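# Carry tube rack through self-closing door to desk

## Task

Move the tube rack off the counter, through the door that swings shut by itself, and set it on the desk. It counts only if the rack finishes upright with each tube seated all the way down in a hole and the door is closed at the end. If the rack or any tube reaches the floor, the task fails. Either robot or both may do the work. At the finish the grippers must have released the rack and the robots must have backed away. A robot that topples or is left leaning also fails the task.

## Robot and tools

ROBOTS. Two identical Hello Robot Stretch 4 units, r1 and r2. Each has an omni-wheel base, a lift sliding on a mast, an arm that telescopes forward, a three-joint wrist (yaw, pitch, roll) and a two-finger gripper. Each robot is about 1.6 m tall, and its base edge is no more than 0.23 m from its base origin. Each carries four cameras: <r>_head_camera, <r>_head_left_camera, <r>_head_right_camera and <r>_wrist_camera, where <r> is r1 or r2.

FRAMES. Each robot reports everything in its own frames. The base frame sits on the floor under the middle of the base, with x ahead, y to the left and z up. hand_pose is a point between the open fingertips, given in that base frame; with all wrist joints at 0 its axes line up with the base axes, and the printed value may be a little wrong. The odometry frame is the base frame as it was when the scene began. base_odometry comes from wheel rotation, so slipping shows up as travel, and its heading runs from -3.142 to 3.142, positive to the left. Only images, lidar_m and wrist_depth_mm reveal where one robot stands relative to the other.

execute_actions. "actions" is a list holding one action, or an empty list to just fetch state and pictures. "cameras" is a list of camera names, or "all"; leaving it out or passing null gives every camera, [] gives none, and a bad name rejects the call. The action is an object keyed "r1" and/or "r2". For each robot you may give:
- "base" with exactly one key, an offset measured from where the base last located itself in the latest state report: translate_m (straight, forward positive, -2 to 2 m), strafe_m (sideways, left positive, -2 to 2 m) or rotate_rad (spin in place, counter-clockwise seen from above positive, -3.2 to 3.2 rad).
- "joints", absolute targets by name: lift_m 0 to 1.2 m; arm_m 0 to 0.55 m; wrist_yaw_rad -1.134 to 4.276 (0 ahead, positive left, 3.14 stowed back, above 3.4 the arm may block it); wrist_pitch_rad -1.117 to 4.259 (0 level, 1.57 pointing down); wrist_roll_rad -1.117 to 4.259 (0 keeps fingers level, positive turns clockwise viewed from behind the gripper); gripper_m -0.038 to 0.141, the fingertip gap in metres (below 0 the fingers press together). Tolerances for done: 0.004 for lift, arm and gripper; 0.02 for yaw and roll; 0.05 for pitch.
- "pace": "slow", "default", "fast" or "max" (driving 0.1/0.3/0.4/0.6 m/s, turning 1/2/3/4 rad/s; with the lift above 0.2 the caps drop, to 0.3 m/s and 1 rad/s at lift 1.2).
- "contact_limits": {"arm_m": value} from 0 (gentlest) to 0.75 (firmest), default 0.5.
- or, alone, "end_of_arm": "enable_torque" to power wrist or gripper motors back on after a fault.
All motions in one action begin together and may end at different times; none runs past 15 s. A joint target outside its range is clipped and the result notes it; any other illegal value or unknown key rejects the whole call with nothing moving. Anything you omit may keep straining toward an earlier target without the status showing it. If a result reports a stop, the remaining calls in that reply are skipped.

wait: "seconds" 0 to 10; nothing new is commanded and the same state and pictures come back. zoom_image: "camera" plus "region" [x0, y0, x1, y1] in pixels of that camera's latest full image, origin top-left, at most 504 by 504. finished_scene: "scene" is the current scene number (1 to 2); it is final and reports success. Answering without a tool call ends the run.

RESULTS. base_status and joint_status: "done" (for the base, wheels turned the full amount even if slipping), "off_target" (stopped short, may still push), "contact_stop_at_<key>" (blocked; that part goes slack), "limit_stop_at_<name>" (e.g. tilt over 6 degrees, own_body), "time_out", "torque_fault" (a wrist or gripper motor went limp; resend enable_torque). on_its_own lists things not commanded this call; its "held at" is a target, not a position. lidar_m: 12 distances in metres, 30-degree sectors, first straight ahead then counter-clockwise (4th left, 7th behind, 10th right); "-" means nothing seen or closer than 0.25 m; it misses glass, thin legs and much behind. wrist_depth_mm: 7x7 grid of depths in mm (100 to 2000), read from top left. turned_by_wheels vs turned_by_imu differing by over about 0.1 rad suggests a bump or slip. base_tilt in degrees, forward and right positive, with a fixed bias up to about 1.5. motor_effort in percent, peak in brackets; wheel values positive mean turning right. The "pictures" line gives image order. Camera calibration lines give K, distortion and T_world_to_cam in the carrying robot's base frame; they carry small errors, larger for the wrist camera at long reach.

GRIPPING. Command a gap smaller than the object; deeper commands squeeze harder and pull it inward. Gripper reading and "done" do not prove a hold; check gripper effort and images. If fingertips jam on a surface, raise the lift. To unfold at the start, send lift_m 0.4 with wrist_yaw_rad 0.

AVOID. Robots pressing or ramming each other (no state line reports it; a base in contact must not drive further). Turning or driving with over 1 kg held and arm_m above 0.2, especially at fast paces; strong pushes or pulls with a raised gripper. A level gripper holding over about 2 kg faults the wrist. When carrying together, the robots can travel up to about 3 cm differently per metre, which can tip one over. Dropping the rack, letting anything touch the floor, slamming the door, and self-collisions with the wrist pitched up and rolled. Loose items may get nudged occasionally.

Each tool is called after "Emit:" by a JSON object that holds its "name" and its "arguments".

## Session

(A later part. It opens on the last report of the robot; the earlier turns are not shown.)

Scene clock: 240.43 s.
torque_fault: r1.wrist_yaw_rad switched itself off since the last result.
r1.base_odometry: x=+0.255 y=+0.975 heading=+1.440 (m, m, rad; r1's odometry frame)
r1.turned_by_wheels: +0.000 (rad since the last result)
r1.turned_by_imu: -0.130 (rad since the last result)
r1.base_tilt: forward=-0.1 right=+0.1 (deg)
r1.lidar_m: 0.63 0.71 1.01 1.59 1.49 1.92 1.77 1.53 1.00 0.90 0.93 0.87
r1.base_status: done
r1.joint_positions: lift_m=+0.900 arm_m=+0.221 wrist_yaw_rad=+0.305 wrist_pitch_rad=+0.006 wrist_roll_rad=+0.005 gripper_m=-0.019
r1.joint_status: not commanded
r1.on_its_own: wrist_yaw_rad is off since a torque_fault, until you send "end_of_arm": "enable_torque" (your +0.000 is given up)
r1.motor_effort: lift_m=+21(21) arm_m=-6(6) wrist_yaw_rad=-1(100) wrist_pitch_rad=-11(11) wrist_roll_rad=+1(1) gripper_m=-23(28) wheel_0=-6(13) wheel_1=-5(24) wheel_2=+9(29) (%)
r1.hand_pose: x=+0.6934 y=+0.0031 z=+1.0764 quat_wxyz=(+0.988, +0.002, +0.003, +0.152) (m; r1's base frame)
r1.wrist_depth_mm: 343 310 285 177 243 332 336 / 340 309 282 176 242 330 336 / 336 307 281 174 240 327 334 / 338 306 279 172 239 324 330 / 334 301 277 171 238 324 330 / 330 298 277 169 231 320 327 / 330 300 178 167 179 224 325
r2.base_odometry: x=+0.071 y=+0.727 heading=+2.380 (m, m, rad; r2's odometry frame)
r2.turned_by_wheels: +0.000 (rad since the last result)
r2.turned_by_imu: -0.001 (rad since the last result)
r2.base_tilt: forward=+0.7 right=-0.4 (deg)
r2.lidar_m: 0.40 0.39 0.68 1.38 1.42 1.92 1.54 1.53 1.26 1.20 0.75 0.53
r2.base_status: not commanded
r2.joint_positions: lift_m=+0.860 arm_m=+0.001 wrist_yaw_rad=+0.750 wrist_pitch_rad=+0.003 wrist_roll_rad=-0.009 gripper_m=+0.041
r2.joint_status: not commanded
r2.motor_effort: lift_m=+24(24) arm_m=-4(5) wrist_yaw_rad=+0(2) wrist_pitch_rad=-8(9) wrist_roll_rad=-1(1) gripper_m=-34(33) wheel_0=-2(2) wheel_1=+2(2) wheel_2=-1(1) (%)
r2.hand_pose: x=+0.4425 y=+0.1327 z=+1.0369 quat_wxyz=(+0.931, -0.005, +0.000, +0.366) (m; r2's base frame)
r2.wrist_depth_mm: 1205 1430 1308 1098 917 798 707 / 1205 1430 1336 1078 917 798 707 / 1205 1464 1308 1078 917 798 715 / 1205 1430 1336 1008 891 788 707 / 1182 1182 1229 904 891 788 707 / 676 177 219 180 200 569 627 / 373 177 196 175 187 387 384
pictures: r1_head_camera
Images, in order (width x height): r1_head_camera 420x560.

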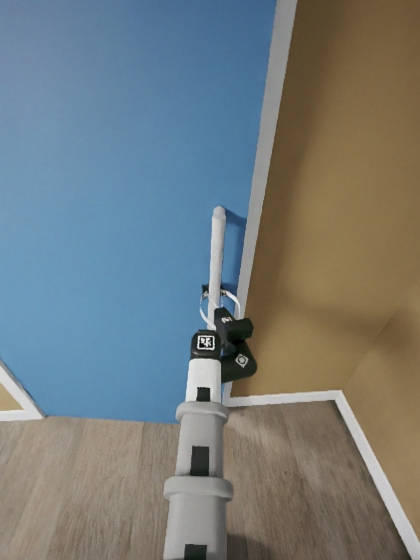

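Emit:
{"name": "execute_actions", "arguments": {"actions": [{"r1":{"base":{"translate_m":-0.15},"pace":"slow"}}], "cameras": ["r1_head_camera"]}}

Scene clock: 250.90 s.
r1.base_odometry: x=+0.236 y=+0.827 heading=+1.440 (m, m, rad; r1's odometry frame)
r1.turned_by_wheels: +0.000 (rad since the last result)
r1.turned_by_imu: -0.224 (rad since the last result)
r1.base_tilt: forward=-0.2 right=+0.0 (deg)
r1.lidar_m: 0.61 0.71 0.91 1.64 1.39 2.06 1.68 1.68 1.26 1.00 0.99 1.10
r1.base_status: done
r1.joint_positions: lift_m=+0.900 arm_m=+0.221 wrist_yaw_rad=+0.568 wrist_pitch_rad=+0.006 wrist_roll_rad=+0.005 gripper_m=-0.019
r1.joint_status: not commanded
r1.on_its_own: wrist_yaw_rad is off since a torque_fault, until you send "end_of_arm": "enable_torque" (your +0.000 is given up)
r1.motor_effort: lift_m=+21(21) arm_m=-6(6) wrist_yaw_rad=-1(2) wrist_pitch_rad=-10(10) wrist_roll_rad=+1(1) gripper_m=-21(26) wheel_0=-3(5) wheel_1=-7(14) wheel_2=+13(19) (%)
r1.hand_pose: x=+0.6821 y=+0.0814 z=+1.0764 quat_wxyz=(+0.960, +0.001, +0.003, +0.280) (m; r1's base frame)
r1.wrist_depth_mm: 424 359 306 178 239 226 430 / 415 357 306 177 238 224 427 / 415 347 303 175 237 224 424 / 413 349 301 174 237 223 418 / 404 347 298 173 235 221 418 / 402 345 297 171 227 217 413 / 402 343 175 168 177 211 413
r2.base_odometry: x=+0.071 y=+0.727 heading=+2.380 (m, m, rad; r2's odometry frame)
r2.turned_by_wheels: +0.000 (rad since the last result)
r2.turned_by_imu: -0.001 (rad since the last result)
r2.base_tilt: forward=+0.6 right=-0.5 (deg)
r2.lidar_m: 0.40 0.40 0.67 1.37 1.40 1.92 1.39 1.42 1.27 1.22 0.74 0.49
r2.base_status: not commanded
r2.joint_positions: lift_m=+0.860 arm_m=+0.001 wrist_yaw_rad=+0.750 wrist_pitch_rad=+0.003 wrist_roll_rad=-0.009 gripper_m=+0.041
r2.joint_status: not commanded
r2.motor_effort: lift_m=+24(24) arm_m=-4(5) wrist_yaw_rad=+0(1) wrist_pitch_rad=-8(8) wrist_roll_rad=-1(1) gripper_m=-29(34) wheel_0=-2(2) wheel_1=+2(2) wheel_2=-1(1) (%)
r2.hand_pose: x=+0.4425 y=+0.1327 z=+1.0369 quat_wxyz=(+0.931, -0.005, +0.000, +0.366) (m; r2's base frame)
r2.wrist_depth_mm: 1205 1430 1336 1098 917 778 707 / 1229 1397 1308 1098 904 788 707 / 1229 1397 1336 1078 917 788 715 / 1205 1430 1308 1025 891 798 715 / 1160 1205 1229 891 866 788 699 / 683 177 219 180 200 574 627 / 375 177 197 175 187 384 387
pictures: r1_head_camera
Images, in order (width x height): r1_head_camera 420x560.

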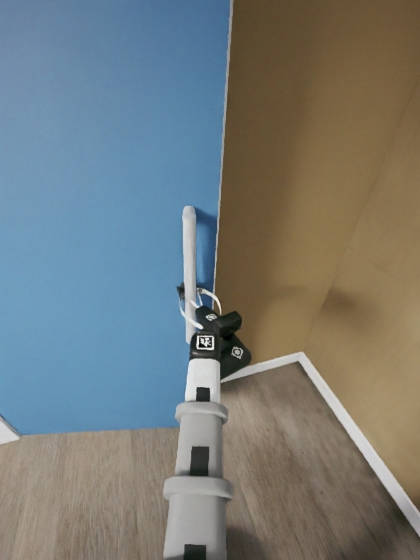

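Emit:
{"name": "execute_actions", "arguments": {"actions": [], "cameras": ["r1_head_left_camera","r1_head_right_camera","r2_head_right_camera"]}}

Scene clock: 254.77 s.
r1.base_odometry: x=+0.236 y=+0.827 heading=+1.440 (m, m, rad; r1's odometry frame)
r1.turned_by_wheels: +0.000 (rad since the last result)
r1.turned_by_imu: +0.000 (rad since the last result)
r1.base_tilt: forward=-0.1 right=+0.0 (deg)
r1.lidar_m: 0.61 0.71 0.91 1.63 1.39 2.05 1.69 1.67 1.26 1.01 0.98 1.10
r1.base_status: done
r1.joint_positions: lift_m=+0.900 arm_m=+0.221 wrist_yaw_rad=+0.568 wrist_pitch_rad=+0.006 wrist_roll_rad=+0.005 gripper_m=-0.019
r1.joint_status: not commanded
r1.on_its_own: wrist_yaw_rad is off since a torque_fault, until you send "end_of_arm": "enable_torque" (your +0.000 is given up)
r1.motor_effort: lift_m=+21(21) arm_m=-5(6) wrist_yaw_rad=+0(2) wrist_pitch_rad=-10(10) wrist_roll_rad=+0(1) gripper_m=-22(26) wheel_0=-3(5) wheel_1=-7(14) wheel_2=+13(19) (%)
r1.hand_pose: x=+0.6821 y=+0.0814 z=+1.0764 quat_wxyz=(+0.960, +0.001, +0.003, +0.280) (m; r1's base frame)
r1.wrist_depth_mm: 427 362 307 178 239 225 427 / 418 355 304 177 238 224 427 / 418 353 303 175 236 223 424 / 418 349 300 174 236 222 421 / 410 347 298 173 235 222 421 / 407 345 300 171 226 219 415 / 402 345 175 168 177 211 413
r2.base_odometry: x=+0.071 y=+0.727 heading=+2.380 (m, m, rad; r2's odometry frame)
r2.turned_by_wheels: +0.000 (rad since the last result)
r2.turned_by_imu: -0.001 (rad since the last result)
r2.base_tilt: forward=+0.6 right=-0.6 (deg)
r2.lidar_m: 0.38 0.39 0.70 1.37 1.43 1.91 1.39 1.42 1.27 1.22 0.75 0.51
r2.base_status: not commanded
r2.joint_positions: lift_m=+0.860 arm_m=+0.001 wrist_yaw_rad=+0.750 wrist_pitch_rad=+0.003 wrist_roll_rad=-0.009 gripper_m=+0.041
r2.joint_status: not commanded
r2.motor_effort: lift_m=+24(24) arm_m=-4(5) wrist_yaw_rad=+0(1) wrist_pitch_rad=-8(8) wrist_roll_rad=-2(1) gripper_m=-29(34) wheel_0=-2(2) wheel_1=+2(2) wheel_2=-1(1) (%)
r2.hand_pose: x=+0.4425 y=+0.1327 z=+1.0369 quat_wxyz=(+0.931, -0.005, +0.000, +0.366) (m; r2's base frame)
r2.wrist_depth_mm: 1205 1430 1308 1098 917 788 707 / 1182 1397 1336 1078 917 788 707 / 1229 1430 1336 1078 917 798 707 / 1205 1397 1336 1042 891 798 707 / 1160 1205 1205 904 891 809 707 / 676 177 220 180 200 569 627 / 373 177 196 175 187 384 387
pictures: r1_head_left_camera, r1_head_right_camera, r2_head_right_camera
Images, in order (width x height): r1_head_left_camera 420x672, r1_head_right_camera 420x672, r2_head_right_camera 420x672.

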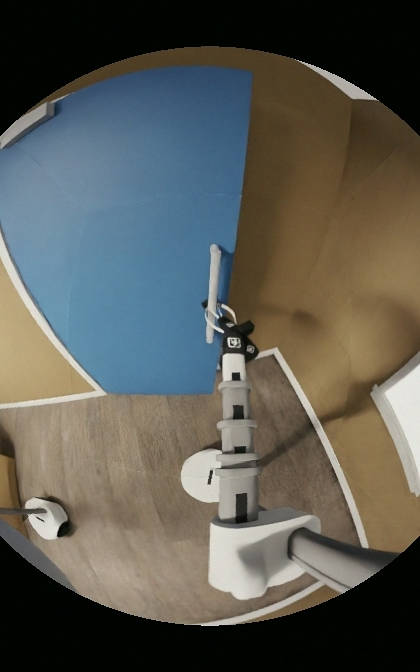

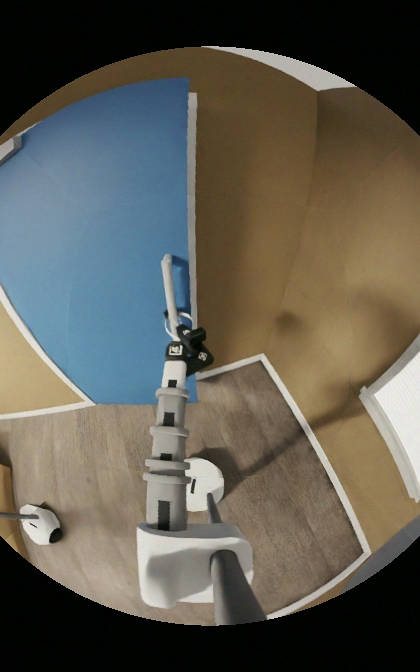

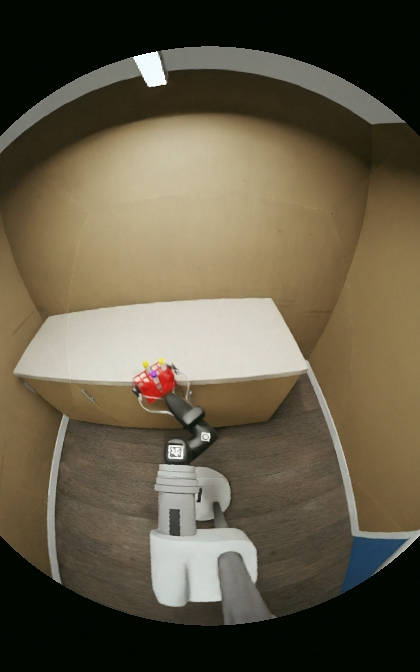

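Emit:
{"name": "execute_actions", "arguments": {"actions": [{"r1":{"joints":{"gripper_m":0.11}}}], "cameras": []}}

Emit:
{"name": "execute_actions", "arguments": {"actions": [{"r1":{"end_of_arm":"enable_torque"}}], "cameras": []}}

Emit:
{"name": "execute_actions", "arguments": {"actions": [{"r1":{"joints":{"arm_m":0.05}}}], "cameras": []}}

Emit:
{"name": "execute_actions", "arguments": {"actions": [{"r1":{"base":{"rotate_rad":0.4},"joints":{"wrist_yaw_rad":0.0}}}], "cameras": ["r1_head_camera","r1_wrist_camera"]}}

Scene clock: 283.60 s.
r1.base_odometry: x=+0.236 y=+0.827 heading=+1.439 (m, m, rad; r1's odometry frame)
r1.turned_by_wheels: -0.001 (rad since the last result)
r1.turned_by_imu: -0.001 (rad since the last result)
r1.base_tilt: forward=-0.1 right=+0.0 (deg)
r1.lidar_m: 0.73 0.78 0.95 1.61 1.38 2.05 1.69 1.68 1.24 0.99 0.99 1.11
r1.base_status: not commanded
r1.joint_positions: lift_m=+0.900 arm_m=+0.221 wrist_yaw_rad=+0.519 wrist_pitch_rad=+0.006 wrist_roll_rad=+0.005 gripper_m=+0.110
r1.joint_status: all done
r1.on_its_own: wrist_yaw_rad is off since a torque_fault, until you send "end_of_arm": "enable_torque" (your +0.000 is given up)
r1.motor_effort: lift_m=+21(21) arm_m=-6(6) wrist_yaw_rad=+1(2) wrist_pitch_rad=-8(10) wrist_roll_rad=+1(1) gripper_m=-2(21) wheel_0=-2(3) wheel_1=-1(7) wheel_2=-1(13) (%)
r1.hand_pose: x=+0.6858 y=+0.0671 z=+1.0765 quat_wxyz=(+0.967, +0.002, +0.003, +0.257) (m; r1's base frame)
r1.wrist_depth_mm: 500 459 415 384 349 445 445 / 500 449 415 382 345 442 439 / 492 445 407 379 345 442 436 / 488 445 404 382 345 439 436 / 480 439 404 377 342 433 433 / 477 439 394 373 274 430 427 / 473 436 387 366 272 427 427
r2.base_odometry: x=+0.071 y=+0.727 heading=+2.380 (m, m, rad; r2's odometry frame)
r2.turned_by_wheels: +0.000 (rad since the last result)
r2.turned_by_imu: -0.001 (rad since the last result)
r2.base_tilt: forward=+0.7 right=-0.5 (deg)
r2.lidar_m: 0.40 0.39 0.67 1.36 1.44 1.94 1.40 1.42 1.28 1.20 0.74 0.52
r2.base_status: not commanded
r2.joint_positions: lift_m=+0.860 arm_m=+0.001 wrist_yaw_rad=+0.750 wrist_pitch_rad=+0.003 wrist_roll_rad=-0.009 gripper_m=+0.041
r2.joint_status: not commanded
r2.motor_effort: lift_m=+24(24) arm_m=-4(4) wrist_yaw_rad=+0(1) wrist_pitch_rad=-8(7) wrist_roll_rad=-2(2) gripper_m=-32(30) wheel_0=-2(3) wheel_1=+2(2) wheel_2=-1(1) (%)
r2.hand_pose: x=+0.4425 y=+0.1327 z=+1.0369 quat_wxyz=(+0.931, -0.005, +0.000, +0.366) (m; r2's base frame)
r2.wrist_depth_mm: 1182 1430 1336 1078 917 788 707 / 1229 1430 1308 1078 917 798 707 / 1229 1430 1308 1098 917 788 715 / 1205 1430 1308 1025 891 788 707 / 1160 1205 1205 917 878 788 707 / 676 177 218 180 199 569 627 / 373 177 196 175 187 387 384
pictures: none
No camera images: the call's "cameras" was empty. Leave "cameras" out to get every camera's image.

Scene clock: 283.90 s.
r1.base_odometry: x=+0.236 y=+0.827 heading=+1.439 (m, m, rad; r1's odometry frame)
r1.turned_by_wheels: +0.000 (rad since the last result)
r1.turned_by_imu: +0.000 (rad since the last result)
r1.base_tilt: forward=-0.2 right=+0.0 (deg)
r1.lidar_m: 0.74 0.80 0.98 1.62 1.38 2.08 1.69 1.68 1.25 1.01 0.99 1.12
r1.base_status: not commanded
r1.joint_positions: lift_m=+0.900 arm_m=+0.221 wrist_yaw_rad=+0.519 wrist_pitch_rad=+0.006 wrist_roll_rad=+0.005 gripper_m=+0.110
r1.joint_status: not commanded
r1.end_of_arm: enable_torque: each motor that was off is on again
r1.on_its_own: wrist_yaw_rad is held at +0.519, not at your +0.000, since a torque_fault
r1.motor_effort: lift_m=+21(21) arm_m=-6(5) wrist_yaw_rad=-1(0) wrist_pitch_rad=-10(8) wrist_roll_rad=+0(2) gripper_m=-3(1) wheel_0=-2(2) wheel_1=-1(1) wheel_2=+0(1) (%)
r1.hand_pose: x=+0.6858 y=+0.0671 z=+1.0765 quat_wxyz=(+0.967, +0.002, +0.003, +0.257) (m; r1's base frame)
r1.wrist_depth_mm: 517 466 433 402 368 442 442 / 504 462 430 399 366 445 436 / 504 462 424 397 357 439 436 / 504 462 424 399 357 445 436 / 492 452 421 394 355 436 436 / 488 455 410 392 293 436 430 / 492 452 399 382 290 427 427
r2.base_odometry: x=+0.071 y=+0.727 heading=+2.380 (m, m, rad; r2's odometry frame)
r2.turned_by_wheels: +0.000 (rad since the last result)
r2.turned_by_imu: +0.000 (rad since the last result)
r2.base_tilt: forward=+0.7 right=-0.5 (deg)
r2.lidar_m: 0.39 0.39 0.68 1.38 1.43 1.91 1.40 1.42 1.29 1.22 0.74 0.52
r2.base_status: not commanded
r2.joint_positions: lift_m=+0.860 arm_m=+0.001 wrist_yaw_rad=+0.750 wrist_pitch_rad=+0.003 wrist_roll_rad=-0.009 gripper_m=+0.041
r2.joint_status: not commanded
r2.motor_effort: lift_m=+24(24) arm_m=-4(4) wrist_yaw_rad=+2(1) wrist_pitch_rad=-8(7) wrist_roll_rad=-1(1) gripper_m=-30(33) wheel_0=-2(3) wheel_1=+2(2) wheel_2=-1(1) (%)
r2.hand_pose: x=+0.4425 y=+0.1327 z=+1.0369 quat_wxyz=(+0.931, -0.005, +0.000, +0.366) (m; r2's base frame)
r2.wrist_depth_mm: 1205 1397 1308 1098 917 798 707 / 1205 1397 1336 1078 931 798 707 / 1205 1430 1308 1078 917 778 707 / 1229 1430 1308 1025 891 798 707 / 1160 1182 1205 904 878 798 707 / 683 177 219 180 200 574 627 / 375 177 197 175 187 389 384
pictures: none
No camera images: the call's "cameras" was empty. Leave "cameras" out to get every camera's image.

Scene clock: 285.50 s.
r1.base_odometry: x=+0.236 y=+0.827 heading=+1.439 (m, m, rad; r1's odometry frame)
r1.turned_by_wheels: +0.000 (rad since the last result)
r1.turned_by_imu: +0.000 (rad since the last result)
r1.base_tilt: forward=-0.2 right=+0.0 (deg)
r1.lidar_m: 0.84 0.89 1.01 1.63 1.38 2.07 1.70 1.67 1.24 1.01 0.99 1.11
r1.base_status: not commanded
r1.joint_positions: lift_m=+0.900 arm_m=+0.051 wrist_yaw_rad=+0.519 wrist_pitch_rad=+0.005 wrist_roll_rad=+0.005 gripper_m=+0.110
r1.joint_status: all done
r1.on_its_own: wrist_yaw_rad is held at +0.519, not at your +0.000, since a torque_fault
r1.motor_effort: lift_m=+21(21) arm_m=-6(8) wrist_yaw_rad=+0(0) wrist_pitch_rad=-10(9) wrist_roll_rad=+1(1) gripper_m=-1(2) wheel_0=-2(2) wheel_1=-1(1) wheel_2=+0(1) (%)
r1.hand_pose: x=+0.5159 y=+0.0672 z=+1.0765 quat_wxyz=(+0.967, +0.002, +0.003, +0.257) (m; r1's base frame)
r1.wrist_depth_mm: 768 732 691 654 634 609 591 / 759 732 691 661 634 603 591 / 750 723 691 654 621 597 585 / 750 723 691 647 627 597 574 / 750 707 676 640 615 591 580 / 741 707 661 640 615 585 580 / 741 699 654 627 525 580 569
r2.base_odometry: x=+0.071 y=+0.727 heading=+2.380 (m, m, rad; r2's odometry frame)
r2.turned_by_wheels: +0.000 (rad since the last result)
r2.turned_by_imu: +0.000 (rad since the last result)
r2.base_tilt: forward=+0.7 right=-0.4 (deg)
r2.lidar_m: 0.39 0.40 0.67 1.38 1.43 1.95 1.38 1.44 1.27 1.22 0.75 0.52
r2.base_status: not commanded
r2.joint_positions: lift_m=+0.860 arm_m=+0.001 wrist_yaw_rad=+0.750 wrist_pitch_rad=+0.003 wrist_roll_rad=-0.009 gripper_m=+0.041
r2.joint_status: not commanded
r2.motor_effort: lift_m=+24(24) arm_m=-5(4) wrist_yaw_rad=+2(1) wrist_pitch_rad=-7(6) wrist_roll_rad=-2(1) gripper_m=-31(31) wheel_0=-3(2) wheel_1=+2(2) wheel_2=-1(1) (%)
r2.hand_pose: x=+0.4425 y=+0.1327 z=+1.0369 quat_wxyz=(+0.931, -0.005, +0.000, +0.366) (m; r2's base frame)
r2.wrist_depth_mm: 1205 1397 1308 1098 931 798 707 / 1205 1464 1336 1078 904 788 707 / 1205 1430 1336 1078 917 798 707 / 1205 1430 1308 1008 878 798 707 / 1160 1205 1229 904 878 788 691 / 676 178 219 180 200 569 627 / 373 176 196 175 187 384 384
pictures: none
No camera images: the call's "cameras" was empty. Leave "cameras" out to get every camera's image.

Scene clock: 286.70 s.
r1.base_odometry: x=+0.236 y=+0.827 heading=+1.839 (m, m, rad; r1's odometry frame)
r1.turned_by_wheels: +0.400 (rad since the last result)
r1.turned_by_imu: +0.396 (rad since the last result)
r1.base_tilt: forward=-0.2 right=+0.0 (deg)
r1.lidar_m: 0.89 0.95 1.38 1.37 1.60 1.73 1.67 1.41 1.04 1.01 1.09 0.85
r1.base_status: done
r1.joint_positions: lift_m=+0.900 arm_m=+0.051 wrist_yaw_rad=+0.001 wrist_pitch_rad=+0.005 wrist_roll_rad=+0.005 gripper_m=+0.110
r1.joint_status: all done
r1.motor_effort: lift_m=+21(21) arm_m=-6(6) wrist_yaw_rad=+0(8) wrist_pitch_rad=-10(10) wrist_roll_rad=+0(0) gripper_m=-1(1) wheel_0=+0(2) wheel_1=-3(5) wheel_2=+0(6) (%)
r1.hand_pose: x=+0.5105 y=-0.0873 z=+1.0765 quat_wxyz=(+1.000, +0.002, +0.003, +0.000) (m; r1's base frame)
r1.wrist_depth_mm: 691 676 668 661 640 640 621 / 691 676 661 661 640 634 627 / 683 676 654 647 634 627 615 / 676 654 647 640 634 621 609 / 676 654 647 640 627 615 615 / 668 661 647 634 627 609 603 / 661 647 640 634 535 597 603
r2.base_odometry: x=+0.071 y=+0.727 heading=+2.380 (m, m, rad; r2's odometry frame)
r2.turned_by_wheels: +0.000 (rad since the last result)
r2.turned_by_imu: +0.000 (rad since the last result)
r2.base_tilt: forward=+0.6 right=-0.4 (deg)
r2.lidar_m: 0.41 0.37 0.67 1.37 1.43 1.93 1.39 1.42 1.30 1.19 0.74 0.53
r2.base_status: not commanded
r2.joint_positions: lift_m=+0.860 arm_m=+0.001 wrist_yaw_rad=+0.750 wrist_pitch_rad=+0.003 wrist_roll_rad=-0.009 gripper_m=+0.041
r2.joint_status: not commanded
r2.motor_effort: lift_m=+24(24) arm_m=-4(4) wrist_yaw_rad=-1(2) wrist_pitch_rad=-7(7) wrist_roll_rad=-1(2) gripper_m=-33(33) wheel_0=-2(3) wheel_1=+3(2) wheel_2=-1(1) (%)
r2.hand_pose: x=+0.4425 y=+0.1327 z=+1.0369 quat_wxyz=(+0.931, -0.005, +0.000, +0.366) (m; r2's base frame)
r2.wrist_depth_mm: 1205 1430 1308 1098 904 798 707 / 1229 1430 1308 1078 917 788 707 / 1205 1430 1308 1078 917 798 707 / 1205 1430 1336 1042 891 788 715 / 1160 1205 1205 904 866 798 707 / 683 177 219 179 200 574 627 / 373 176 196 175 187 387 387
pictures: r1_head_camera, r1_wrist_camera
camera_calibration (this result's frames):
r1_wrist_camera: T_world_to_cam=[[0.00658211, -0.999784, -0.0197075, -0.0688317], [0.0439308, 0.019978, -0.998835, 1.12401], [0.999013, 0.00570867, 0.0440528, -0.331962], [0, 0, 0, 1]] pos_world=[0.282709, -0.0893771, 1.13596]
Images, in order (width x height): r1_head_camera 420x560, r1_wrist_camera 616x392.

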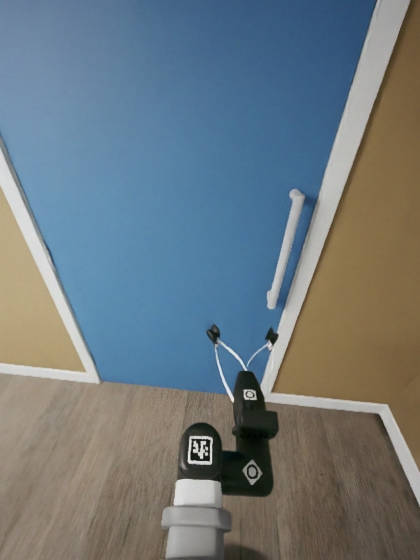

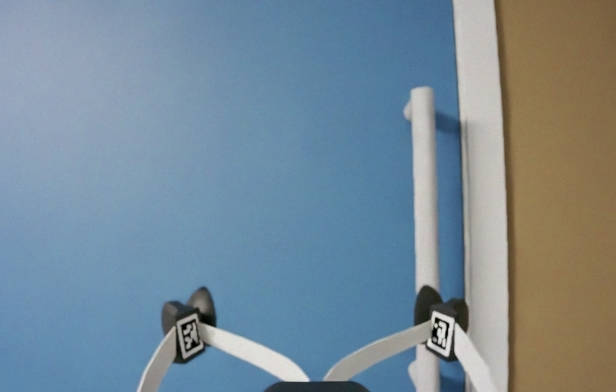

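Emit:
{"name": "execute_actions", "arguments": {"actions": [{"r1":{"base":{"strafe_m":-0.155}}}], "cameras": []}}

Emit:
{"name": "execute_actions", "arguments": {"actions": [{"r1":{"base":{"translate_m":0.3}}}], "cameras": ["r1_wrist_camera"]}}

Scene clock: 298.17 s.
r1.base_odometry: x=+0.385 y=+0.868 heading=+1.839 (m, m, rad; r1's odometry frame)
r1.turned_by_wheels: +0.000 (rad since the last result)
r1.turned_by_imu: -0.001 (rad since the last result)
r1.base_tilt: forward=-0.2 right=+0.0 (deg)
r1.lidar_m: 0.81 0.92 1.33 1.53 2.28 1.73 1.68 1.18 0.88 0.83 0.94 0.88
r1.base_status: done
r1.joint_positions: lift_m=+0.900 arm_m=+0.051 wrist_yaw_rad=+0.000 wrist_pitch_rad=+0.005 wrist_roll_rad=+0.005 gripper_m=+0.110
r1.joint_status: not commanded
r1.motor_effort: lift_m=+21(21) arm_m=-6(6) wrist_yaw_rad=+0(3) wrist_pitch_rad=-8(7) wrist_roll_rad=+0(2) gripper_m=-1(3) wheel_0=-3(6) wheel_1=+0(11) wheel_2=+0(0) (%)
r1.hand_pose: x=+0.5105 y=-0.0873 z=+1.0765 quat_wxyz=(+1.000, +0.002, +0.003, +0.000) (m; r1's base frame)
r1.wrist_depth_mm: 683 668 661 647 634 621 615 / 676 661 661 640 634 627 615 / 668 654 654 640 621 621 609 / 661 654 647 634 621 615 609 / 668 647 640 621 615 609 597 / 661 647 634 634 609 597 597 / 661 647 627 539 603 603 597
r2.base_odometry: x=+0.071 y=+0.727 heading=+2.380 (m, m, rad; r2's odometry frame)
r2.turned_by_wheels: +0.000 (rad since the last result)
r2.turned_by_imu: -0.001 (rad since the last result)
r2.base_tilt: forward=+0.7 right=-0.6 (deg)
r2.lidar_m: 0.41 0.38 0.69 1.37 1.42 1.92 1.55 1.57 1.27 1.20 0.73 0.52
r2.base_status: not commanded
r2.joint_positions: lift_m=+0.860 arm_m=+0.001 wrist_yaw_rad=+0.750 wrist_pitch_rad=+0.003 wrist_roll_rad=-0.009 gripper_m=+0.041
r2.joint_status: not commanded
r2.motor_effort: lift_m=+24(24) arm_m=-4(4) wrist_yaw_rad=+0(1) wrist_pitch_rad=-9(8) wrist_roll_rad=-2(1) gripper_m=-32(32) wheel_0=-2(2) wheel_1=+2(2) wheel_2=-1(1) (%)
r2.hand_pose: x=+0.4425 y=+0.1327 z=+1.0369 quat_wxyz=(+0.931, -0.005, +0.000, +0.366) (m; r2's base frame)
r2.wrist_depth_mm: 1182 1397 1308 1078 917 788 699 / 1229 1430 1336 1078 917 798 715 / 1205 1430 1308 1078 931 798 707 / 1229 1430 1308 1042 891 798 707 / 1160 1182 1229 904 866 788 715 / 683 177 218 179 200 569 627 / 375 176 196 174 187 387 384
pictures: none
No camera images: the call's "cameras" was empty. Leave "cameras" out to get every camera's image.

Scene clock: 300.63 s.
r1.base_odometry: x=+0.306 y=+1.157 heading=+1.839 (m, m, rad; r1's odometry frame)
r1.turned_by_wheels: +0.000 (rad since the last result)
r1.turned_by_imu: -0.001 (rad since the last result)
r1.base_tilt: forward=-0.2 right=+0.0 (deg)
r1.lidar_m: 0.50 0.63 0.90 1.62 1.59 2.05 1.98 1.18 0.91 0.88 0.81 0.59
r1.base_status: done
r1.joint_positions: lift_m=+0.900 arm_m=+0.051 wrist_yaw_rad=+0.000 wrist_pitch_rad=+0.005 wrist_roll_rad=+0.005 gripper_m=+0.110
r1.joint_status: not commanded
r1.motor_effort: lift_m=+21(21) arm_m=-6(6) wrist_yaw_rad=+0(2) wrist_pitch_rad=-8(10) wrist_roll_rad=+1(1) gripper_m=-1(1) wheel_0=+2(1) wheel_1=+1(6) wheel_2=+1(9) (%)
r1.hand_pose: x=+0.5105 y=-0.0873 z=+1.0765 quat_wxyz=(+1.000, +0.002, +0.003, +0.000) (m; r1's base frame)
r1.wrist_depth_mm: 355 347 342 257 329 314 319 / 349 345 338 257 327 309 319 / 349 340 336 256 327 310 317 / 345 340 330 255 325 306 315 / 343 336 334 255 322 304 310 / 338 336 329 256 320 303 310 / 336 332 324 241 309 301 306
r2.base_odometry: x=+0.071 y=+0.727 heading=+2.380 (m, m, rad; r2's odometry frame)
r2.turned_by_wheels: +0.000 (rad since the last result)
r2.turned_by_imu: -0.001 (rad since the last result)
r2.base_tilt: forward=+0.6 right=-0.4 (deg)
r2.lidar_m: 0.39 0.39 0.69 1.37 1.45 1.94 2.63 1.61 1.29 1.22 0.72 0.52
r2.base_status: not commanded
r2.joint_positions: lift_m=+0.860 arm_m=+0.001 wrist_yaw_rad=+0.750 wrist_pitch_rad=+0.003 wrist_roll_rad=-0.009 gripper_m=+0.041
r2.joint_status: not commanded
r2.motor_effort: lift_m=+24(24) arm_m=-4(4) wrist_yaw_rad=+1(1) wrist_pitch_rad=-8(9) wrist_roll_rad=-2(1) gripper_m=-32(31) wheel_0=-2(2) wheel_1=+2(2) wheel_2=-1(1) (%)
r2.hand_pose: x=+0.4425 y=+0.1327 z=+1.0369 quat_wxyz=(+0.931, -0.005, +0.000, +0.366) (m; r2's base frame)
r2.wrist_depth_mm: 1182 1430 1336 1078 931 798 707 / 1205 1430 1336 1078 917 788 707 / 1229 1397 1308 1060 931 788 699 / 1229 1430 1308 1042 891 788 715 / 1138 1229 1229 904 878 798 707 / 676 177 220 180 200 574 634 / 373 177 196 175 187 384 384
pictures: r1_wrist_camera
camera_calibration (this result's frames):
r1_wrist_camera: T_world_to_cam=[[0.00626046, -0.999786, -0.0197076, -0.0687602], [0.0439371, 0.019964, -0.998835, 1.124], [0.999015, 0.00538727, 0.0440527, -0.331962], [0, 0, 0, 1]] pos_world=[0.28268, -0.0893967, 1.13596]
Images, in order (width x height): r1_wrist_camera 616x392.

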